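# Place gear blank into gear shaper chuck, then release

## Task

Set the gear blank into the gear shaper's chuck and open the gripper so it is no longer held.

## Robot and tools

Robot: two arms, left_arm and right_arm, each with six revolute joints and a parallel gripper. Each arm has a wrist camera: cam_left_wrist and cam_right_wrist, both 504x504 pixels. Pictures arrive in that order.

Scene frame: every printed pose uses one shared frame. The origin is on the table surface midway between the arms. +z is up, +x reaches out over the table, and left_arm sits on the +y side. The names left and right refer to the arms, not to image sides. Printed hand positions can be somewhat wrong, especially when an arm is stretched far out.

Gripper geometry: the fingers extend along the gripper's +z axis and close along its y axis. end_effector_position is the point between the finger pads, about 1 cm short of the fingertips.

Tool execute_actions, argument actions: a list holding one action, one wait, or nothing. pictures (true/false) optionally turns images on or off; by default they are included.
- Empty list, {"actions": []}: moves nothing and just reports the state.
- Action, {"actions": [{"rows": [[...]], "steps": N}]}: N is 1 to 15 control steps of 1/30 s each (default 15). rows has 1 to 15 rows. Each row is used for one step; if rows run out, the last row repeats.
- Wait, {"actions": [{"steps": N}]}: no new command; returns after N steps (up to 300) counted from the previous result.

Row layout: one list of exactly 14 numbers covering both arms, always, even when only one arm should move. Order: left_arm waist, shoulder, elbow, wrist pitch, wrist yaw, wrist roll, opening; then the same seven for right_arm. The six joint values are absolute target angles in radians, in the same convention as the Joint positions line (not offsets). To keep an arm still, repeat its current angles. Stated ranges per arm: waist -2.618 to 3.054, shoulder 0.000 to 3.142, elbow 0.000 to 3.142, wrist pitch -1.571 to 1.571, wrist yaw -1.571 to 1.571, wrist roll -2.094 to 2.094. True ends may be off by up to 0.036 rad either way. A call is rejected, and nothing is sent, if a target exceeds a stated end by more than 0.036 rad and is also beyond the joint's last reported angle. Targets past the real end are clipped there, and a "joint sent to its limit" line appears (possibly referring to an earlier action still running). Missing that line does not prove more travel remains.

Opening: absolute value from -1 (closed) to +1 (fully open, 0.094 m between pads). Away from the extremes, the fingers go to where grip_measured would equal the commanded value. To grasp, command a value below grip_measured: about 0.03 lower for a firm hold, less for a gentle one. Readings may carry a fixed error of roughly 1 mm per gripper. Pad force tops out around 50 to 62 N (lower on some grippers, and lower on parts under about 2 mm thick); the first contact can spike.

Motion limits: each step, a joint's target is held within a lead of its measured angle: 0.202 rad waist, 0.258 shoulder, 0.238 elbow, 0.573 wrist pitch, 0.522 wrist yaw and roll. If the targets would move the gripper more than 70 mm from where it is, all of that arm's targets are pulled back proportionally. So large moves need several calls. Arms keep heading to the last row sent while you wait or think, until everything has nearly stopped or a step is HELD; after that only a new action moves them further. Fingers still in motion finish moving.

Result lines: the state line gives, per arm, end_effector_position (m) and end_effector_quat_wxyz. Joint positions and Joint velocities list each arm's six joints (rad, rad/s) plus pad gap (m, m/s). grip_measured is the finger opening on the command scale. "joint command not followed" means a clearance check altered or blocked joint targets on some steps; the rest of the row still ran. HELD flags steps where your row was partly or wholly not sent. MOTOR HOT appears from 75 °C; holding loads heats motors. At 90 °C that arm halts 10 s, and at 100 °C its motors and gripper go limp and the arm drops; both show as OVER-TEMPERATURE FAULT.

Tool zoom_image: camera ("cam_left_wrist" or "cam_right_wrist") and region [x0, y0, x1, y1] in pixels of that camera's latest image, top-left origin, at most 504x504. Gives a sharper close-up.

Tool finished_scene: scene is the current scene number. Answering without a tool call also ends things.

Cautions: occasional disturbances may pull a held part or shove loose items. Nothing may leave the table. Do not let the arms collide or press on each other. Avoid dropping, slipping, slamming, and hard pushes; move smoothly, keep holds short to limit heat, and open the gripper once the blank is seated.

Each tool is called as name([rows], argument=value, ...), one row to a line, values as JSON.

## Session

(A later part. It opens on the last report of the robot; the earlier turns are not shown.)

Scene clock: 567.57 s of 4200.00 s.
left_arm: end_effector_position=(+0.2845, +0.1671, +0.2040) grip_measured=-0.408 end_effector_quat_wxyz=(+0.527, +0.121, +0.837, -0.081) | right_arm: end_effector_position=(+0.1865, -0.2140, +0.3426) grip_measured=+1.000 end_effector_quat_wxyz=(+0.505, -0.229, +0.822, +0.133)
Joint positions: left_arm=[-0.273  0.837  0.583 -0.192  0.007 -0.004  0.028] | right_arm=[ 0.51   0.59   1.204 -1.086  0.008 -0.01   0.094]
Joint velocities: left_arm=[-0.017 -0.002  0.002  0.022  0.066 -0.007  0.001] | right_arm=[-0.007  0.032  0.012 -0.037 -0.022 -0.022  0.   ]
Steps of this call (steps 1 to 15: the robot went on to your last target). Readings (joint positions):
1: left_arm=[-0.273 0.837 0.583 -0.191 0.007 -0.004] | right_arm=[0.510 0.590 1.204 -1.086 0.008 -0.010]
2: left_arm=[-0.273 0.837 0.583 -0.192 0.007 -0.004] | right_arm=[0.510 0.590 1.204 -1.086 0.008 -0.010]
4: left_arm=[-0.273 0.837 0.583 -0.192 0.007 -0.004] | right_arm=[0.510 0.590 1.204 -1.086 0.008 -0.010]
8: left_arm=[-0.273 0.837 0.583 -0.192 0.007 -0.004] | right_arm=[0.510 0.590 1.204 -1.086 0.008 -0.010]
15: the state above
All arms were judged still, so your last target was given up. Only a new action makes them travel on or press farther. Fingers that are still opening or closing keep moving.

execute_actions([
  {"rows":[[-0.283,0.79,0.62,-0.182,0.01,-0.005,-0.47,0.5,0.6,1.2,-1.1,0,0,1],[-0.283,0.79,0.62,-0.182,0.01,-0.005,-0.47,0.5,0.6,1.2,-1.1,0,0,1],[-0.283,0.8,0.62,-0.182,0.01,-0.005,-0.47,0.5,0.6,1.2,-1.1,0,0,1],[-0.283,0.8,0.62,-0.182,0.01,-0.005,-0.47,0.5,0.6,1.2,-1.1,0,0,1],[-0.283,0.8,0.62,-0.182,0.01,-0.005,-0.47,0.5,0.6,1.2,-1.1,0,0,1],[-0.289,0.8,0.62,-0.186,0.01,-0.005,-0.47,0.5,0.6,1.2,-1.1,0,0,1],[-0.289,0.8,0.62,-0.186,0.01,-0.005,-0.47,0.5,0.6,1.2,-1.1,0,0,1],[-0.283,0.8,0.62,-0.186,0.01,-0.005,-0.47,0.5,0.6,1.2,-1.1,0,0,1]],"steps":15},
], pictures=false)

Scene clock: 578.30 s of 4200.00 s.
left_arm: end_effector_position=(+0.2824, +0.1657, +0.2060) grip_measured=-0.408 end_effector_quat_wxyz=(+0.529, +0.124, +0.835, -0.083) | right_arm: end_effector_position=(+0.1865, -0.2140, +0.3426) grip_measured=+1.000 end_effector_quat_wxyz=(+0.505, -0.229, +0.822, +0.133)
Joint positions: left_arm=[-0.279  0.826  0.583 -0.198  0.008 -0.004  0.028] | right_arm=[ 0.51   0.59   1.204 -1.086  0.008 -0.01   0.094]
Joint velocities: left_arm=[ 0.007 -0.007 -0.002 -0.007 -0.066 -0.051  0.001] | right_arm=[-0.007  0.002 -0.007  0.007 -0.007  0.066  0.   ]
Steps of this call (steps 1 to 90: nothing new was sent; then 7.23 s passed at rest; steps 91 to 105: all 15 steps of this action). Readings (joint positions):
91: left_arm=[-0.273 0.834 0.583 -0.193 0.007 -0.004] | right_arm=[0.510 0.590 1.204 -1.086 0.008 -0.010]
92: left_arm=[-0.273 0.830 0.583 -0.195 0.007 -0.004] | right_arm=[0.510 0.590 1.204 -1.086 0.008 -0.010]
94: left_arm=[-0.273 0.826 0.583 -0.196 0.007 -0.004] | right_arm=[0.510 0.590 1.204 -1.086 0.008 -0.010]
98: left_arm=[-0.279 0.826 0.583 -0.198 0.008 -0.004] | right_arm=[0.510 0.590 1.204 -1.086 0.008 -0.010]
105: the state above

execute_actions([
  {"rows":[[-0.279,0.815,0.6,-0.195,0.01,-0.005,-0.47,0.5,0.6,1.2,-1.1,0,0,1],[-0.279,0.815,0.6,-0.2,0.01,-0.005,-0.47,0.5,0.6,1.2,-1.1,0,0,1],[-0.279,0.815,0.6,-0.205,0.01,-0.005,-0.47,0.5,0.6,1.2,-1.1,0,0,1],[-0.279,0.815,0.6,-0.21,0.01,-0.005,-0.47,0.5,0.6,1.2,-1.1,0,0,1]],"steps":15},
], pictures=false)

Scene clock: 583.17 s of 4200.00 s.
left_arm: end_effector_position=(+0.2813, +0.1660, +0.2035) grip_measured=-0.408 end_effector_quat_wxyz=(+0.525, +0.124, +0.838, -0.082) | right_arm: end_effector_position=(+0.1865, -0.2140, +0.3426) grip_measured=+1.000 end_effector_quat_wxyz=(+0.505, -0.229, +0.822, +0.133)
Joint positions: left_arm=[-0.279  0.826  0.583 -0.209  0.008 -0.004  0.028] | right_arm=[ 0.51   0.59   1.204 -1.086  0.008 -0.01   0.094]
Joint velocities: left_arm=[-0.017  0.002 -0.002 -0.022  0.007 -0.007  0.001] | right_arm=[-0.017 -0.012 -0.007 -0.007 -0.007  0.037  0.   ]
Steps of this call (steps 1 to 15: the robot went on to your last target; steps 16 to 90: nothing new was sent; then 1.37 s passed at rest; steps 91 to 105: all 15 steps of this action). Readings (joint positions):
91: left_arm=[-0.279 0.826 0.583 -0.198 0.008 -0.004] | right_arm=[0.510 0.590 1.204 -1.086 0.008 -0.010]
92: left_arm=[-0.279 0.826 0.583 -0.200 0.008 -0.004] | right_arm=[0.510 0.590 1.204 -1.086 0.008 -0.010]
94: left_arm=[-0.279 0.826 0.583 -0.206 0.008 -0.004] | right_arm=[0.510 0.590 1.204 -1.086 0.008 -0.010]
98: left_arm=[-0.279 0.826 0.583 -0.209 0.008 -0.004] | right_arm=[0.510 0.590 1.204 -1.086 0.008 -0.010]
105: the state above

execute_actions([
  {"rows":[[-0.279,0.815,0.57,-0.19,0.01,-0.005,-0.47,0.5,0.6,1.2,-1.1,0,0,1],[-0.279,0.815,0.555,-0.185,0.01,-0.005,-0.47,0.5,0.6,1.2,-1.1,0,0,1],[-0.279,0.815,0.55,-0.185,0.01,-0.005,-0.47,0.5,0.6,1.2,-1.1,0,0,1],[-0.279,0.815,0.55,-0.185,0.01,-0.005,-0.47,0.5,0.6,1.2,-1.1,0,0,1],[-0.279,0.815,0.555,-0.185,0.01,-0.005,-0.47,0.5,0.6,1.2,-1.1,0,0,1]],"steps":15},
])

zoom_image(camera="cam_left_wrist", region=[140, 200, 360, 420])

Scene clock: 592.00 s of 4200.00 s.
left_arm: end_effector_position=(+0.2821, +0.1658, +0.2035) grip_measured=-0.408 end_effector_quat_wxyz=(+0.528, +0.124, +0.836, -0.082) | right_arm: end_effector_position=(+0.1865, -0.2140, +0.3426) grip_measured=+1.000 end_effector_quat_wxyz=(+0.505, -0.229, +0.822, +0.133)
Joint positions: left_arm=[-0.279  0.826  0.576 -0.193  0.008 -0.004  0.028] | right_arm=[ 0.51   0.59   1.204 -1.086  0.008 -0.01   0.094]
Joint velocities: left_arm=[ 0.007 -0.012  0.017  0.022 -0.037 -0.066 -0.001] | right_arm=[ 0.007  0.017  0.017  0.037  0.007 -0.051  0.   ]
Steps of this call (steps 1 to 15: the robot went on to your last target; steps 16 to 90: nothing new was sent; then 5.33 s passed at rest; steps 91 to 105: all 15 steps of this action). Readings (joint positions):
91: left_arm=[-0.279 0.826 0.583 -0.208 0.008 -0.004] | right_arm=[0.510 0.590 1.204 -1.086 0.008 -0.010]
92: left_arm=[-0.279 0.826 0.582 -0.208 0.008 -0.004] | right_arm=[0.510 0.590 1.204 -1.086 0.008 -0.010]
94: left_arm=[-0.279 0.826 0.577 -0.198 0.008 -0.004] | right_arm=[0.510 0.590 1.204 -1.086 0.008 -0.010]
98: left_arm=[-0.279 0.826 0.576 -0.194 0.008 -0.004] | right_arm=[0.510 0.590 1.204 -1.086 0.008 -0.010]
105: the state above

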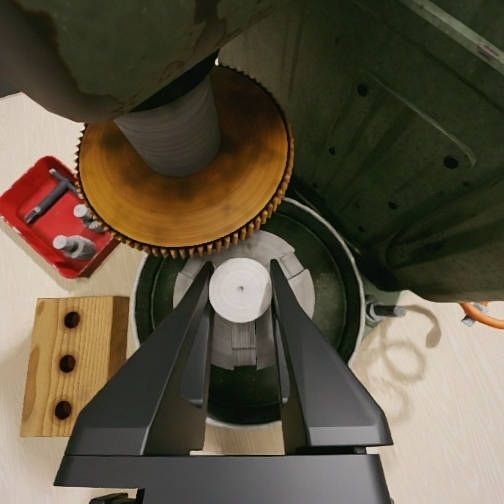

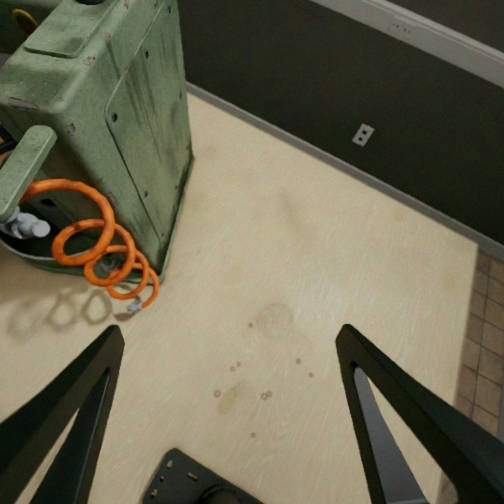

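Region (140, 200, 360, 420) of cam_left_wrist's 504x504 image, scaled by 2.291, with more detail than that image has.

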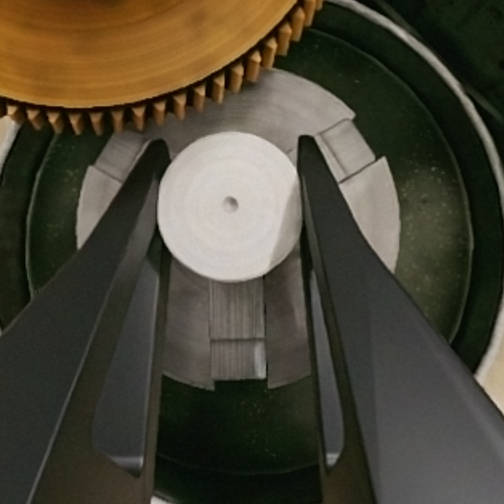

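execute_actions([
  {"rows":[[-0.272,0.815,0.585,-0.19,0.005,-0.005,-0.47,0.5,0.6,1.2,-1.1,0,0,1],[-0.27,0.815,0.585,-0.19,0.002,-0.005,-0.47,0.5,0.6,1.2,-1.1,0,0,1],[-0.268,0.815,0.585,-0.19,0.0,-0.005,-0.47,0.5,0.6,1.2,-1.1,0,0,1],[-0.267,0.815,0.585,-0.19,0.0,-0.005,-0.47,0.5,0.6,1.2,-1.1,0,0,1],[-0.266,0.815,0.585,-0.19,0.0,-0.005,-0.47,0.5,0.6,1.2,-1.1,0,0,1]],"steps":15},
], pictures=false)

Scene clock: 602.50 s of 4200.00 s.
left_arm: end_effector_position=(+0.2826, +0.1674, +0.2035) grip_measured=-0.408 end_effector_quat_wxyz=(+0.528, +0.121, +0.837, -0.081) | right_arm: end_effector_position=(+0.1865, -0.2140, +0.3426) grip_measured=+1.000 end_effector_quat_wxyz=(+0.505, -0.229, +0.822, +0.133)
Joint positions: left_arm=[-0.274  0.826  0.576 -0.193  0.007 -0.004  0.028] | right_arm=[ 0.51   0.59   1.204 -1.086  0.008 -0.01   0.094]
Joint velocities: left_arm=[ 0.007  0.007  0.007 -0.051  0.007 -0.051 -0.001] | right_arm=[-0.017 -0.002 -0.007 -0.051 -0.037 -0.051  0.   ]
Steps of this call (steps 1 to 15: the robot went on to your last target; steps 16 to 90: nothing new was sent; then 7.00 s passed at rest; steps 91 to 105: all 15 steps of this action). Readings (joint positions):
91: left_arm=[-0.279 0.826 0.576 -0.193 0.008 -0.004] | right_arm=[0.510 0.590 1.204 -1.086 0.008 -0.010]
92: left_arm=[-0.279 0.826 0.576 -0.193 0.008 -0.004] | right_arm=[0.510 0.590 1.204 -1.086 0.008 -0.010]
94: left_arm=[-0.277 0.826 0.576 -0.193 0.008 -0.004] | right_arm=[0.510 0.590 1.204 -1.086 0.008 -0.010]
98: left_arm=[-0.275 0.826 0.576 -0.193 0.008 -0.004] | right_arm=[0.510 0.590 1.204 -1.086 0.008 -0.010]
105: the state above

execute_actions([
  {"rows":[[-0.27,0.79,0.585,-0.2,0.007,-0.005,-0.47,0.5,0.6,1.2,-1.1,0,0,1],[-0.27,0.78,0.585,-0.205,0.007,-0.005,-0.47,0.5,0.6,1.2,-1.1,0,0,1],[-0.27,0.79,0.585,-0.21,0.007,-0.005,-0.47,0.5,0.6,1.2,-1.1,0,0,1],[-0.27,0.79,0.585,-0.215,0.007,-0.005,-0.47,0.5,0.6,1.2,-1.1,0,0,1],[-0.27,0.789,0.585,-0.215,0.007,-0.005,-0.47,0.5,0.6,1.2,-1.1,0,0,1],[-0.27,0.788,0.585,-0.215,0.007,-0.005,-0.47,0.5,0.6,1.2,-1.1,0,0,1]],"steps":15},
], pictures=false)

Scene clock: 612.70 s of 4200.00 s.
left_arm: end_effector_position=(+0.2804, +0.1680, +0.2037) grip_measured=-0.408 end_effector_quat_wxyz=(+0.527, +0.122, +0.837, -0.081) | right_arm: end_effector_position=(+0.1865, -0.2140, +0.3426) grip_measured=+1.000 end_effector_quat_wxyz=(+0.505, -0.229, +0.822, +0.133)
Joint positions: left_arm=[-0.274  0.815  0.576 -0.206  0.007 -0.004  0.028] | right_arm=[ 0.51   0.59   1.204 -1.086  0.008 -0.01   0.094]
Joint velocities: left_arm=[-0.012 -0.002  0.012  0.007  0.051 -0.037  0.001] | right_arm=[-0.002  0.002  0.002  0.037  0.037  0.022  0.   ]
Steps of this call (steps 1 to 15: the robot went on to your last target; steps 16 to 90: nothing new was sent; then 6.70 s passed at rest; steps 91 to 105: all 15 steps of this action). Readings (joint positions):
91: left_arm=[-0.274 0.826 0.576 -0.194 0.007 -0.004] | right_arm=[0.510 0.590 1.204 -1.086 0.008 -0.010]
92: left_arm=[-0.274 0.823 0.576 -0.195 0.007 -0.004] | right_arm=[0.510 0.590 1.204 -1.086 0.008 -0.010]
94: left_arm=[-0.274 0.818 0.576 -0.201 0.007 -0.004] | right_arm=[0.510 0.590 1.204 -1.086 0.008 -0.010]
98: left_arm=[-0.274 0.816 0.576 -0.206 0.007 -0.004] | right_arm=[0.510 0.590 1.204 -1.086 0.008 -0.010]
105: the state above

execute_actions([
  {"rows":[[-0.27,0.775,0.585,-0.215,0.007,-0.005,-0.47,0.5,0.6,1.2,-1.1,0,0,1],[-0.27,0.772,0.585,-0.22,0.007,-0.005,-0.47,0.5,0.6,1.2,-1.1,0,0,1],[-0.27,0.782,0.585,-0.225,0.007,-0.005,-0.47,0.5,0.6,1.2,-1.1,0,0,1]],"steps":12},
], pictures=false)

execute_actions([
  {"rows":[[-0.27,0.767,0.585,-0.225,0.007,-0.005,-0.47,0.5,0.6,1.2,-1.1,0,0,1],[-0.27,0.764,0.585,-0.23,0.007,-0.005,-0.47,0.5,0.6,1.2,-1.1,0,0,1],[-0.27,0.775,0.585,-0.235,0.007,-0.005,-0.47,0.5,0.6,1.2,-1.1,0,0,1]],"steps":12},
], pictures=false)

Scene clock: 620.00 s of 4200.00 s.
left_arm: end_effector_position=(+0.2786, +0.1685, +0.2036) grip_measured=-0.408 end_effector_quat_wxyz=(+0.526, +0.122, +0.838, -0.081) | right_arm: end_effector_position=(+0.1865, -0.2140, +0.3426) grip_measured=+1.000 end_effector_quat_wxyz=(+0.505, -0.229, +0.822, +0.133)
Joint positions: left_arm=[-0.274  0.807  0.576 -0.217  0.007 -0.004  0.028] | right_arm=[ 0.51   0.59   1.204 -1.086  0.008 -0.01   0.094]
Joint velocities: left_arm=[-0.002 -0.017 -0.002  0.007 -0.022  0.051 -0.   ] | right_arm=[-0.017 -0.002 -0.012  0.007 -0.066 -0.066  0.   ]
Steps of this call (steps 1 to 15: the robot went on to your last target; steps 16 to 90: nothing new was sent; then 3.90 s passed at rest; steps 91 to 102: all 12 steps of this action). Readings (joint positions):
91: left_arm=[-0.274 0.814 0.576 -0.207 0.007 -0.004] | right_arm=[0.510 0.590 1.204 -1.086 0.008 -0.010]
92: left_arm=[-0.274 0.810 0.576 -0.211 0.007 -0.004] | right_arm=[0.510 0.590 1.204 -1.086 0.008 -0.010]
94: left_arm=[-0.274 0.807 0.576 -0.217 0.007 -0.004] | right_arm=[0.510 0.590 1.204 -1.086 0.008 -0.010]
98: left_arm=[-0.274 0.807 0.576 -0.217 0.007 -0.004] | right_arm=[0.510 0.590 1.204 -1.086 0.008 -0.010]
102: the state above

Scene clock: 620.40 s of 4200.00 s.
left_arm: end_effector_position=(+0.2770, +0.1690, +0.2035) grip_measured=-0.408 end_effector_quat_wxyz=(+0.525, +0.122, +0.839, -0.080) | right_arm: end_effector_position=(+0.1865, -0.2140, +0.3426) grip_measured=+1.000 end_effector_quat_wxyz=(+0.505, -0.229, +0.822, +0.133)
Joint positions: left_arm=[-0.274  0.8    0.576 -0.227  0.007 -0.004  0.028] | right_arm=[ 0.51   0.59   1.204 -1.086  0.008 -0.01   0.094]
Joint velocities: left_arm=[-0.002 -0.002  0.002 -0.022  0.037 -0.022  0.001] | right_arm=[ 0.002 -0.027  0.007  0.066  0.066  0.022  0.   ]
Steps of this call (steps 1 to 12: all 12 steps of this action). Readings (joint positions):
1: left_arm=[-0.274 0.806 0.576 -0.218 0.007 -0.004] | right_arm=[0.510 0.590 1.204 -1.086 0.008 -0.010]
2: left_arm=[-0.274 0.802 0.576 -0.222 0.007 -0.004] | right_arm=[0.510 0.590 1.204 -1.086 0.008 -0.010]
4: left_arm=[-0.274 0.800 0.576 -0.227 0.007 -0.004] | right_arm=[0.510 0.590 1.204 -1.086 0.008 -0.010]
8: left_arm=[-0.274 0.800 0.576 -0.227 0.007 -0.004] | right_arm=[0.510 0.590 1.204 -1.086 0.008 -0.010]
12: the state above

execute_actions([
  {"rows":[[-0.27,0.79,0.585,-0.19,0.007,-0.005,-0.47,0.5,0.6,1.2,-1.1,0,0,1],[-0.27,0.79,0.585,-0.17,0.007,-0.005,-0.47,0.5,0.6,1.2,-1.1,0,0,1],[-0.27,0.79,0.585,-0.15,0.007,-0.005,-0.47,0.5,0.6,1.2,-1.1,0,0,1],[-0.27,0.8,0.585,-0.135,0.007,-0.005,-0.47,0.5,0.6,1.2,-1.1,0,0,1],[-0.27,0.8,0.585,-0.135,0.007,-0.005,-0.47,0.5,0.6,1.2,-1.1,0,0,1],[-0.27,0.81,0.585,-0.135,0.007,-0.005,-0.47,0.5,0.6,1.2,-1.1,0,0,1],[-0.27,0.82,0.585,-0.135,0.007,-0.005,-0.47,0.5,0.6,1.2,-1.1,0,0,1],[-0.27,0.825,0.585,-0.135,0.007,-0.005,-0.47,0.5,0.6,1.2,-1.1,0,0,1],[-0.27,0.83,0.585,-0.135,0.007,-0.005,-0.47,0.5,0.6,1.2,-1.1,0,0,1],[-0.27,0.835,0.585,-0.135,0.007,-0.005,-0.47,0.5,0.6,1.2,-1.1,0,0,1],[-0.27,0.84,0.585,-0.135,0.007,-0.005,-0.47,0.5,0.6,1.2,-1.1,0,0,1],[-0.27,0.845,0.585,-0.135,0.007,-0.005,-0.47,0.5,0.6,1.2,-1.1,0,0,1]],"steps":15},
], pictures=false)

execute_actions([
  {"rows":[[-0.27,0.83,0.585,-0.16,0.007,-0.005,-0.47,0.5,0.6,1.2,-1.1,0,0,1],[-0.27,0.83,0.585,-0.17,0.007,-0.005,-0.47,0.5,0.6,1.2,-1.1,0,0,1],[-0.27,0.83,0.585,-0.18,0.007,-0.005,-0.47,0.5,0.6,1.2,-1.1,0,0,1],[-0.27,0.83,0.585,-0.188,0.007,-0.005,-0.47,0.5,0.6,1.2,-1.1,0,0,1]],"steps":15},
], pictures=false)

Scene clock: 635.17 s of 4200.00 s.
left_arm: end_effector_position=(+0.2860, +0.1664, +0.2053) grip_measured=-0.408 end_effector_quat_wxyz=(+0.533, +0.121, +0.833, -0.082) | right_arm: end_effector_position=(+0.1865, -0.2140, +0.3426) grip_measured=+1.000 end_effector_quat_wxyz=(+0.505, -0.229, +0.822, +0.133)
Joint positions: left_arm=[-0.274  0.837  0.576 -0.169  0.007 -0.004  0.028] | right_arm=[ 0.51   0.59   1.204 -1.086  0.008 -0.01   0.094]
Joint velocities: left_arm=[ 0.007  0.017 -0.002  0.007  0.007  0.037 -0.   ] | right_arm=[ 0.012 -0.012 -0.032  0.037  0.007  0.037  0.   ]
Steps of this call (steps 1 to 15: the robot went on to your last target; steps 16 to 90: nothing new was sent; then 11.27 s passed at rest; steps 91 to 105: all 15 steps of this action). Readings (joint positions):
91: left_arm=[-0.274 0.800 0.576 -0.226 0.007 -0.004] | right_arm=[0.510 0.590 1.204 -1.086 0.008 -0.010]
92: left_arm=[-0.274 0.800 0.576 -0.224 0.007 -0.004] | right_arm=[0.510 0.590 1.204 -1.086 0.008 -0.010]
94: left_arm=[-0.274 0.800 0.576 -0.211 0.007 -0.004] | right_arm=[0.510 0.590 1.204 -1.086 0.008 -0.010]
98: left_arm=[-0.274 0.804 0.576 -0.180 0.007 -0.004] | right_arm=[0.510 0.590 1.204 -1.086 0.008 -0.010]
105: the state above

Scene clock: 635.67 s of 4200.00 s.
left_arm: end_effector_position=(+0.2852, +0.1666, +0.2037) grip_measured=-0.408 end_effector_quat_wxyz=(+0.530, +0.121, +0.835, -0.081) | right_arm: end_effector_position=(+0.1865, -0.2140, +0.3426) grip_measured=+1.000 end_effector_quat_wxyz=(+0.505, -0.229, +0.822, +0.133)
Joint positions: left_arm=[-0.274  0.837  0.576 -0.177  0.007 -0.004  0.028] | right_arm=[ 0.51   0.59   1.204 -1.086  0.008 -0.01   0.094]
Joint velocities: left_arm=[-0.002  0.007  0.002 -0.022 -0.081  0.022 -0.   ] | right_arm=[ 0.002 -0.007 -0.002 -0.022  0.022 -0.037  0.   ]
Steps of this call (steps 1 to 15: all 15 steps of this action). Readings (joint positions):
1: left_arm=[-0.274 0.837 0.576 -0.170 0.007 -0.004] | right_arm=[0.510 0.590 1.204 -1.086 0.008 -0.010]
2: left_arm=[-0.274 0.837 0.576 -0.171 0.007 -0.004] | right_arm=[0.510 0.590 1.204 -1.086 0.008 -0.010]
4: left_arm=[-0.274 0.837 0.576 -0.176 0.007 -0.004] | right_arm=[0.510 0.590 1.204 -1.086 0.008 -0.010]
8: left_arm=[-0.274 0.837 0.576 -0.177 0.007 -0.004] | right_arm=[0.510 0.590 1.204 -1.086 0.008 -0.010]
15: the state above

Fine backward pulses.

execute_actions([
  {"rows":[[-0.27,0.795,0.585,-0.195,0.007,-0.005,-0.47,0.5,0.6,1.2,-1.1,0,0,1],[-0.27,0.81,0.585,-0.195,0.007,-0.005,-0.47,0.5,0.6,1.2,-1.1,0,0,1]],"steps":8},
], pictures=false)

execute_actions([
  {"rows":[[-0.27,0.792,0.585,-0.198,0.007,-0.005,-0.47,0.5,0.6,1.2,-1.1,0,0,1],[-0.27,0.807,0.585,-0.198,0.007,-0.005,-0.47,0.5,0.6,1.2,-1.1,0,0,1]],"steps":8},
], pictures=false)

execute_actions([
  {"rows":[[-0.27,0.789,0.585,-0.201,0.007,-0.005,-0.47,0.5,0.6,1.2,-1.1,0,0,1],[-0.27,0.804,0.585,-0.201,0.007,-0.005,-0.47,0.5,0.6,1.2,-1.1,0,0,1]],"steps":8},
], pictures=false)

Scene clock: 643.90 s of 4200.00 s.
left_arm: end_effector_position=(+0.2844, +0.1668, +0.2036) grip_measured=-0.408 end_effector_quat_wxyz=(+0.529, +0.121, +0.836, -0.081) | right_arm: end_effector_position=(+0.1865, -0.2140, +0.3426) grip_measured=+1.000 end_effector_quat_wxyz=(+0.505, -0.229, +0.822, +0.133)
Joint positions: left_arm=[-0.274  0.834  0.576 -0.182  0.007 -0.004  0.028] | right_arm=[ 0.51   0.59   1.204 -1.086  0.008 -0.01   0.094]
Joint velocities: left_arm=[-0.012 -0.002 -0.012  0.037 -0.022 -0.007 -0.001] | right_arm=[ 0.007  0.012 -0.012  0.022  0.037 -0.007  0.   ]
Steps of this call (steps 1 to 15: the robot went on to your last target; steps 16 to 90: nothing new was sent; then 4.97 s passed at rest; steps 91 to 98: all 8 steps of this action). Readings (joint positions):
91: left_arm=[-0.274 0.836 0.576 -0.178 0.007 -0.004] | right_arm=[0.510 0.590 1.204 -1.086 0.008 -0.010]
92: left_arm=[-0.274 0.834 0.576 -0.182 0.007 -0.004] | right_arm=[0.510 0.590 1.204 -1.086 0.008 -0.010]
94: left_arm=[-0.274 0.834 0.576 -0.182 0.007 -0.004] | right_arm=[0.510 0.590 1.204 -1.086 0.008 -0.010]
98: the state above

Scene clock: 644.17 s of 4200.00 s.
left_arm: end_effector_position=(+0.2832, +0.1673, +0.2027) grip_measured=-0.408 end_effector_quat_wxyz=(+0.527, +0.121, +0.837, -0.081) | right_arm: end_effector_position=(+0.1865, -0.2140, +0.3426) grip_measured=+1.000 end_effector_quat_wxyz=(+0.505, -0.229, +0.822, +0.133)
Joint positions: left_arm=[-0.274  0.83   0.576 -0.191  0.007 -0.004  0.028] | right_arm=[ 0.51   0.59   1.204 -1.086  0.008 -0.01   0.094]
Joint velocities: left_arm=[ 0.012 -0.007  0.022 -0.095 -0.095 -0.051 -0.002] | right_arm=[-0.022  0.002 -0.002 -0.022 -0.022  0.007  0.   ]
Steps of this call (steps 1 to 8: all 8 steps of this action). Readings (joint positions):
1: left_arm=[-0.274 0.831 0.576 -0.183 0.007 -0.004] | right_arm=[0.510 0.590 1.204 -1.086 0.008 -0.010]
2: left_arm=[-0.274 0.830 0.576 -0.187 0.007 -0.004] | right_arm=[0.510 0.590 1.204 -1.086 0.008 -0.010]
4: left_arm=[-0.274 0.830 0.576 -0.191 0.007 -0.004] | right_arm=[0.510 0.590 1.204 -1.086 0.008 -0.010]
8: the state above

Scene clock: 644.43 s of 4200.00 s.
left_arm: end_effector_position=(+0.2828, +0.1674, +0.2031) grip_measured=-0.408 end_effector_quat_wxyz=(+0.528, +0.121, +0.837, -0.081) | right_arm: end_effector_position=(+0.1865, -0.2140, +0.3426) grip_measured=+1.000 end_effector_quat_wxyz=(+0.505, -0.229, +0.822, +0.133)
Joint positions: left_arm=[-0.274  0.827  0.576 -0.193  0.007 -0.004  0.028] | right_arm=[ 0.51   0.59   1.204 -1.086  0.008 -0.01   0.094]
Joint velocities: left_arm=[-0.002 -0.022 -0.007  0.022 -0.022 -0.037 -0.   ] | right_arm=[-0.002  0.002 -0.012 -0.007 -0.022 -0.081  0.   ]
Steps of this call (steps 1 to 8: all 8 steps of this action). Readings (joint positions):
1: left_arm=[-0.274 0.828 0.576 -0.192 0.007 -0.004] | right_arm=[0.510 0.590 1.204 -1.086 0.008 -0.010]
2: left_arm=[-0.274 0.827 0.576 -0.193 0.007 -0.004] | right_arm=[0.510 0.590 1.204 -1.086 0.008 -0.010]
4: left_arm=[-0.274 0.827 0.576 -0.193 0.007 -0.004] | right_arm=[0.510 0.590 1.204 -1.086 0.008 -0.010]
8: the state above

execute_actions([
  {"rows":[[-0.27,0.82,0.56,-0.18,0.007,-0.005,-0.47,0.5,0.6,1.2,-1.1,0,0,1],[-0.27,0.82,0.545,-0.175,0.007,-0.005,-0.47,0.5,0.6,1.2,-1.1,0,0,1],[-0.27,0.82,0.545,-0.172,0.007,-0.005,-0.47,0.5,0.6,1.2,-1.1,0,0,1],[-0.27,0.82,0.545,-0.17,0.007,-0.005,-0.47,0.5,0.6,1.2,-1.1,0,0,1]],"steps":10},
], pictures=false)

Scene clock: 649.93 s of 4200.00 s.
left_arm: end_effector_position=(+0.2833, +0.1673, +0.2025) grip_measured=-0.408 end_effector_quat_wxyz=(+0.530, +0.121, +0.835, -0.081) | right_arm: end_effector_position=(+0.1865, -0.2140, +0.3426) grip_measured=+1.000 end_effector_quat_wxyz=(+0.505, -0.229, +0.822, +0.133)
Joint positions: left_arm=[-0.274  0.827  0.568 -0.18   0.006 -0.004  0.028] | right_arm=[ 0.51   0.59   1.204 -1.086  0.008 -0.01   0.094]
Joint velocities: left_arm=[ 0.002  0.002 -0.007  0.037 -0.007  0.007  0.   ] | right_arm=[ 0.002  0.002  0.022 -0.037 -0.066  0.007  0.   ]
Steps of this call (steps 1 to 15: the robot went on to your last target; steps 16 to 90: nothing new was sent; then 2.17 s passed at rest; steps 91 to 100: all 10 steps of this action). Readings (joint positions):
91: left_arm=[-0.274 0.827 0.576 -0.193 0.007 -0.004] | right_arm=[0.510 0.590 1.204 -1.086 0.008 -0.010]
92: left_arm=[-0.274 0.827 0.574 -0.191 0.007 -0.004] | right_arm=[0.510 0.590 1.204 -1.086 0.008 -0.010]
94: left_arm=[-0.274 0.827 0.569 -0.182 0.006 -0.004] | right_arm=[0.510 0.590 1.204 -1.086 0.008 -0.010]
98: left_arm=[-0.274 0.827 0.568 -0.180 0.006 -0.004] | right_arm=[0.510 0.590 1.204 -1.086 0.008 -0.010]
100: the state above

execute_actions([
  {"rows":[[-0.272,0.83,0.54,-0.19,0.007,-0.005,-0.42,0.5,0.6,1.2,-1.1,0,0,1],[-0.272,0.83,0.535,-0.195,0.02,0.01,-0.418,0.5,0.6,1.2,-1.1,0,0,1],[-0.272,0.83,0.53,-0.2,0.02,0.01,-0.418,0.5,0.6,1.2,-1.1,0,0,1],[-0.272,0.83,0.53,-0.2,-0.008,-0.02,-0.418,0.5,0.6,1.2,-1.1,0,0,1],[-0.272,0.83,0.53,-0.2,-0.008,-0.02,-0.418,0.5,0.6,1.2,-1.1,0,0,1],[-0.272,0.83,0.53,-0.2,0.02,0.01,-0.418,0.5,0.6,1.2,-1.1,0,0,1],[-0.272,0.83,0.53,-0.2,0.02,0.01,-0.418,0.5,0.6,1.2,-1.1,0,0,1],[-0.272,0.83,0.53,-0.2,-0.008,-0.02,-0.418,0.5,0.6,1.2,-1.1,0,0,1],[-0.272,0.83,0.53,-0.2,-0.008,-0.02,-0.418,0.5,0.6,1.2,-1.1,0,0,1],[-0.272,0.83,0.53,-0.2,0.007,-0.005,-0.418,0.5,0.6,1.2,-1.1,0,0,1]],"steps":15},
], pictures=false)

Scene clock: 662.23 s of 4200.00 s.
left_arm: end_effector_position=(+0.2830, +0.1675, +0.1997) grip_measured=-0.404 end_effector_quat_wxyz=(+0.529, +0.121, +0.836, -0.081) | right_arm: end_effector_position=(+0.1865, -0.2140, +0.3426) grip_measured=+1.000 end_effector_quat_wxyz=(+0.505, -0.229, +0.822, +0.133)
Joint positions: left_arm=[-0.274  0.827  0.56  -0.174  0.006 -0.005  0.028] | right_arm=[ 0.51   0.59   1.204 -1.086  0.008 -0.01   0.094]
Joint velocities: left_arm=[-0.012 -0.007 -0.012 -0.037 -0.022 -0.007 -0.001] | right_arm=[-0.017 -0.007 -0.002 -0.066  0.037 -0.007  0.   ]
Steps of this call (steps 1 to 15: the robot went on to your last target; steps 16 to 90: nothing new was sent; then 8.80 s passed at rest; steps 91 to 105: all 15 steps of this action). Readings (joint positions):
91: left_arm=[-0.274 0.827 0.568 -0.180 0.006 -0.004] | right_arm=[0.510 0.590 1.204 -1.086 0.008 -0.010]
92: left_arm=[-0.274 0.827 0.568 -0.181 0.006 -0.003] | right_arm=[0.510 0.590 1.204 -1.086 0.008 -0.010]
94: left_arm=[-0.274 0.827 0.564 -0.180 0.006 -0.003] | right_arm=[0.510 0.590 1.204 -1.086 0.008 -0.010]
98: left_arm=[-0.274 0.827 0.560 -0.174 0.006 -0.004] | right_arm=[0.510 0.590 1.204 -1.086 0.008 -0.010]
105: the state above

Progress. Continue down.

execute_actions([
  {"rows":[[-0.272,0.835,0.525,-0.17,0.007,-0.005,-0.425,0.5,0.6,1.2,-1.1,0,0,1],[-0.272,0.835,0.52,-0.165,0.007,-0.005,-0.425,0.5,0.6,1.2,-1.1,0,0,1],[-0.272,0.835,0.516,-0.16,0.007,-0.005,-0.425,0.5,0.6,1.2,-1.1,0,0,1],[-0.272,0.835,0.512,-0.155,0.007,-0.005,-0.425,0.5,0.6,1.2,-1.1,0,0,1],[-0.272,0.835,0.508,-0.15,0.007,-0.005,-0.425,0.5,0.6,1.2,-1.1,0,0,1],[-0.272,0.835,0.504,-0.145,0.007,-0.005,-0.425,0.5,0.6,1.2,-1.1,0,0,1],[-0.272,0.835,0.5,-0.14,0.007,-0.005,-0.425,0.5,0.6,1.2,-1.1,0,0,1]],"steps":15},
])

Scene clock: 669.13 s of 4200.00 s.
left_arm: end_effector_position=(+0.2836, +0.1673, +0.1990) grip_measured=-0.405 end_effector_quat_wxyz=(+0.534, +0.121, +0.833, -0.081) | right_arm: end_effector_position=(+0.1865, -0.2140, +0.3426) grip_measured=+1.000 end_effector_quat_wxyz=(+0.505, -0.229, +0.822, +0.133)
Joint positions: left_arm=[-0.274  0.824  0.544 -0.149  0.006 -0.004  0.028] | right_arm=[ 0.51   0.59   1.204 -1.086  0.008 -0.01   0.094]
Joint velocities: left_arm=[-0.012 -0.017 -0.007 -0.022  0.066 -0.007 -0.001] | right_arm=[-0.002 -0.022 -0.012 -0.022 -0.007  0.051  0.   ]
Steps of this call (steps 1 to 15: the robot went on to your last target; steps 16 to 90: nothing new was sent; then 3.40 s passed at rest; steps 91 to 105: all 15 steps of this action). Readings (joint positions):
91: left_arm=[-0.274 0.827 0.560 -0.173 0.006 -0.005] | right_arm=[0.510 0.590 1.204 -1.086 0.008 -0.010]
92: left_arm=[-0.274 0.827 0.557 -0.170 0.006 -0.005] | right_arm=[0.510 0.590 1.204 -1.086 0.008 -0.010]
94: left_arm=[-0.274 0.827 0.553 -0.162 0.006 -0.005] | right_arm=[0.510 0.590 1.204 -1.086 0.008 -0.010]
98: left_arm=[-0.274 0.826 0.548 -0.154 0.006 -0.004] | right_arm=[0.510 0.590 1.204 -1.086 0.008 -0.010]
105: the state above

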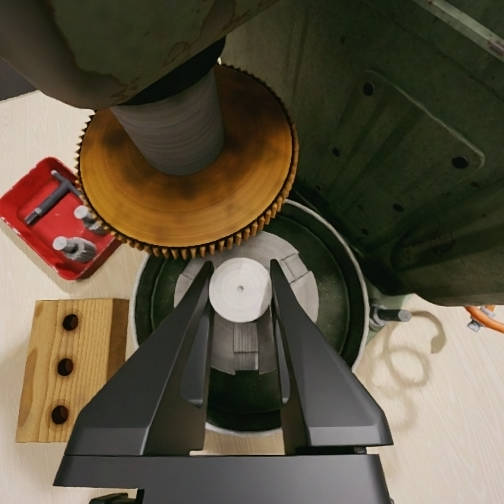

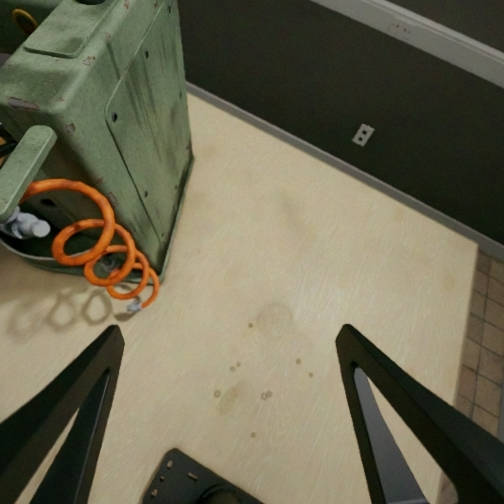

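Needs more q4 down-push (it wedges forward otherwise).

execute_actions([
  {"rows":[[-0.272,0.83,0.51,-0.17,0.007,-0.005,-0.42,0.5,0.6,1.2,-1.1,0,0,1],[-0.272,0.83,0.505,-0.18,0.02,0.01,-0.42,0.5,0.6,1.2,-1.1,0,0,1],[-0.272,0.83,0.5,-0.185,0.02,0.01,-0.42,0.5,0.6,1.2,-1.1,0,0,1],[-0.272,0.83,0.5,-0.185,-0.008,-0.02,-0.42,0.5,0.6,1.2,-1.1,0,0,1],[-0.272,0.83,0.5,-0.185,-0.008,-0.02,-0.42,0.5,0.6,1.2,-1.1,0,0,1],[-0.272,0.83,0.5,-0.185,0.02,0.01,-0.42,0.5,0.6,1.2,-1.1,0,0,1],[-0.272,0.83,0.5,-0.185,0.02,0.01,-0.42,0.5,0.6,1.2,-1.1,0,0,1],[-0.272,0.83,0.5,-0.185,-0.008,-0.02,-0.42,0.5,0.6,1.2,-1.1,0,0,1],[-0.272,0.83,0.5,-0.185,-0.008,-0.02,-0.42,0.5,0.6,1.2,-1.1,0,0,1],[-0.272,0.83,0.5,-0.185,0.007,-0.005,-0.42,0.5,0.6,1.2,-1.1,0,0,1]],"steps":15},
], pictures=false)

Scene clock: 679.87 s of 4200.00 s.
left_arm: end_effector_position=(+0.2836, +0.1673, +0.1988) grip_measured=-0.405 end_effector_quat_wxyz=(+0.534, +0.121, +0.833, -0.081) | right_arm: end_effector_position=(+0.1865, -0.2140, +0.3426) grip_measured=+1.000 end_effector_quat_wxyz=(+0.505, -0.229, +0.822, +0.133)
Joint positions: left_arm=[-0.274  0.824  0.544 -0.15   0.006 -0.004  0.028] | right_arm=[ 0.51   0.59   1.204 -1.086  0.008 -0.01   0.094]
Joint velocities: left_arm=[ 0.007  0.007 -0.017  0.007  0.022 -0.066 -0.001] | right_arm=[-0.007 -0.002  0.002  0.066 -0.007  0.051  0.   ]
Steps of this call (steps 1 to 15: the robot went on to your last target; steps 16 to 90: nothing new was sent; then 7.23 s passed at rest; steps 91 to 105: all 15 steps of this action). Readings (joint positions):
91: left_arm=[-0.274 0.824 0.544 -0.150 0.006 -0.004] | right_arm=[0.510 0.590 1.204 -1.086 0.008 -0.010]
92: left_arm=[-0.274 0.824 0.544 -0.150 0.007 -0.002] | right_arm=[0.510 0.590 1.204 -1.086 0.008 -0.010]
94: left_arm=[-0.274 0.824 0.544 -0.150 0.006 -0.003] | right_arm=[0.510 0.590 1.204 -1.086 0.008 -0.010]
98: left_arm=[-0.274 0.824 0.544 -0.150 0.006 -0.003] | right_arm=[0.510 0.590 1.204 -1.086 0.008 -0.010]
105: the state above

execute_actions([
  {"rows":[[-0.272,0.8,0.55,-0.185,0.007,-0.005,-0.42,0.5,0.6,1.2,-1.1,0,0,1],[-0.272,0.8,0.57,-0.185,0.007,-0.005,-0.42,0.5,0.6,1.2,-1.1,0,0,1],[-0.272,0.81,0.585,-0.185,0.007,-0.005,-0.42,0.5,0.6,1.2,-1.1,0,0,1],[-0.272,0.81,0.585,-0.185,0.007,-0.005,-0.42,0.5,0.6,1.2,-1.1,0,0,1],[-0.272,0.81,0.56,-0.185,0.007,-0.005,-0.42,0.5,0.6,1.2,-1.1,0,0,1]],"steps":10},
], pictures=false)

Scene clock: 686.37 s of 4200.00 s.
left_arm: end_effector_position=(+0.2826, +0.1676, +0.2002) grip_measured=-0.405 end_effector_quat_wxyz=(+0.534, +0.121, +0.833, -0.081) | right_arm: end_effector_position=(+0.1865, -0.2140, +0.3426) grip_measured=+1.000 end_effector_quat_wxyz=(+0.505, -0.229, +0.822, +0.133)
Joint positions: left_arm=[-0.274  0.819  0.548 -0.159  0.006 -0.004  0.028] | right_arm=[ 0.51   0.59   1.204 -1.086  0.008 -0.01   0.094]
Joint velocities: left_arm=[-0.012 -0.002  0.002 -0.022  0.022 -0.022 -0.   ] | right_arm=[-0.012  0.002  0.007  0.007 -0.022 -0.066  0.   ]
Steps of this call (steps 1 to 15: the robot went on to your last target; steps 16 to 90: nothing new was sent; then 3.17 s passed at rest; steps 91 to 100: all 10 steps of this action). Readings (joint positions):
91: left_arm=[-0.274 0.821 0.544 -0.150 0.006 -0.004] | right_arm=[0.510 0.590 1.204 -1.086 0.008 -0.010]
92: left_arm=[-0.274 0.819 0.544 -0.153 0.006 -0.004] | right_arm=[0.510 0.590 1.204 -1.086 0.008 -0.010]
94: left_arm=[-0.274 0.819 0.548 -0.159 0.006 -0.004] | right_arm=[0.510 0.590 1.204 -1.086 0.008 -0.010]
98: left_arm=[-0.274 0.819 0.548 -0.159 0.006 -0.004] | right_arm=[0.510 0.590 1.204 -1.086 0.008 -0.010]
100: the state above

execute_actions([
  {"rows":[[-0.274,0.812,0.56,-0.14,0.006,-0.004,-0.42,0.5,0.6,1.2,-1.1,0,0,1],[-0.274,0.812,0.56,-0.14,0.006,-0.004,-0.42,0.5,0.6,1.2,-1.1,0,0,1],[-0.274,0.812,0.56,-0.14,0.006,-0.004,-0.41,0.5,0.6,1.2,-1.1,0,0,1],[-0.274,0.812,0.56,-0.14,0.006,-0.004,-0.405,0.5,0.6,1.2,-1.1,0,0,1],[-0.274,0.812,0.56,-0.14,0.006,-0.004,-0.4,0.5,0.6,1.2,-1.1,0,0,1],[-0.274,0.812,0.56,-0.14,0.006,-0.004,-0.39,0.5,0.6,1.2,-1.1,0,0,1]],"steps":15},
])

zoom_image(camera="cam_left_wrist", region=[140, 200, 360, 420])

Scene clock: 695.37 s of 4200.00 s.
left_arm: end_effector_position=(+0.2828, +0.1675, +0.2005) grip_measured=-0.386 end_effector_quat_wxyz=(+0.534, +0.121, +0.833, -0.081) | right_arm: end_effector_position=(+0.1865, -0.2140, +0.3426) grip_measured=+1.000 end_effector_quat_wxyz=(+0.505, -0.229, +0.822, +0.133)
Joint positions: left_arm=[-0.274  0.819  0.548 -0.158  0.006 -0.004  0.029] | right_arm=[ 0.51   0.59   1.204 -1.086  0.008 -0.01   0.094]
Joint velocities: left_arm=[ 0.022 -0.017  0.007 -0.066  0.037  0.037  0.   ] | right_arm=[ 0.007 -0.012  0.002 -0.022  0.007 -0.007  0.   ]
Steps of this call (steps 1 to 15: the robot went on to your last target; steps 16 to 90: nothing new was sent; then 5.50 s passed at rest; steps 91 to 105: all 15 steps of this action). Readings (joint positions):
91: left_arm=[-0.274 0.819 0.548 -0.158 0.006 -0.004] | right_arm=[0.510 0.590 1.204 -1.086 0.008 -0.010]
92: left_arm=[-0.274 0.819 0.548 -0.158 0.006 -0.004] | right_arm=[0.510 0.590 1.204 -1.086 0.008 -0.010]
94: left_arm=[-0.274 0.819 0.548 -0.158 0.006 -0.004] | right_arm=[0.510 0.590 1.204 -1.086 0.008 -0.010]
98: left_arm=[-0.274 0.819 0.548 -0.158 0.006 -0.004] | right_arm=[0.510 0.590 1.204 -1.086 0.008 -0.010]
105: the state above

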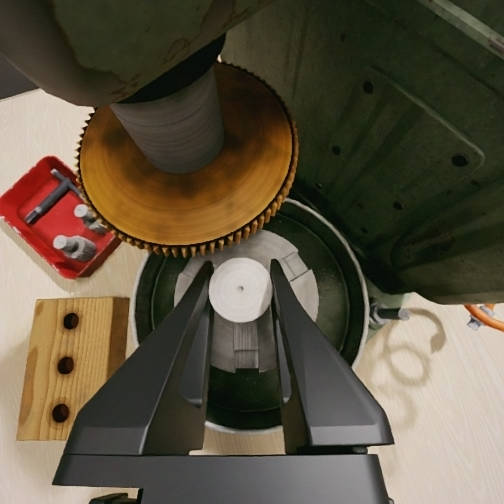

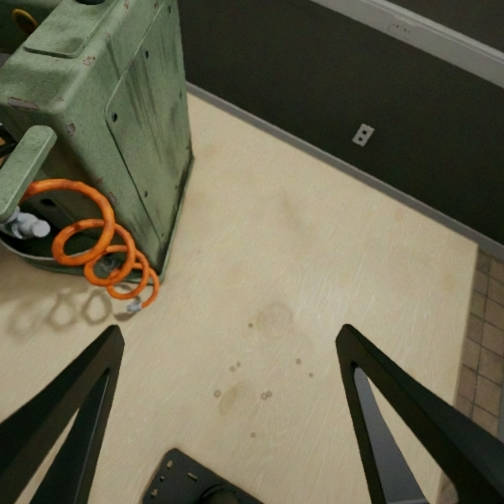

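Region (140, 200, 360, 420) of cam_left_wrist's 504x504 image, scaled by 2.291, with more detail than that image has.

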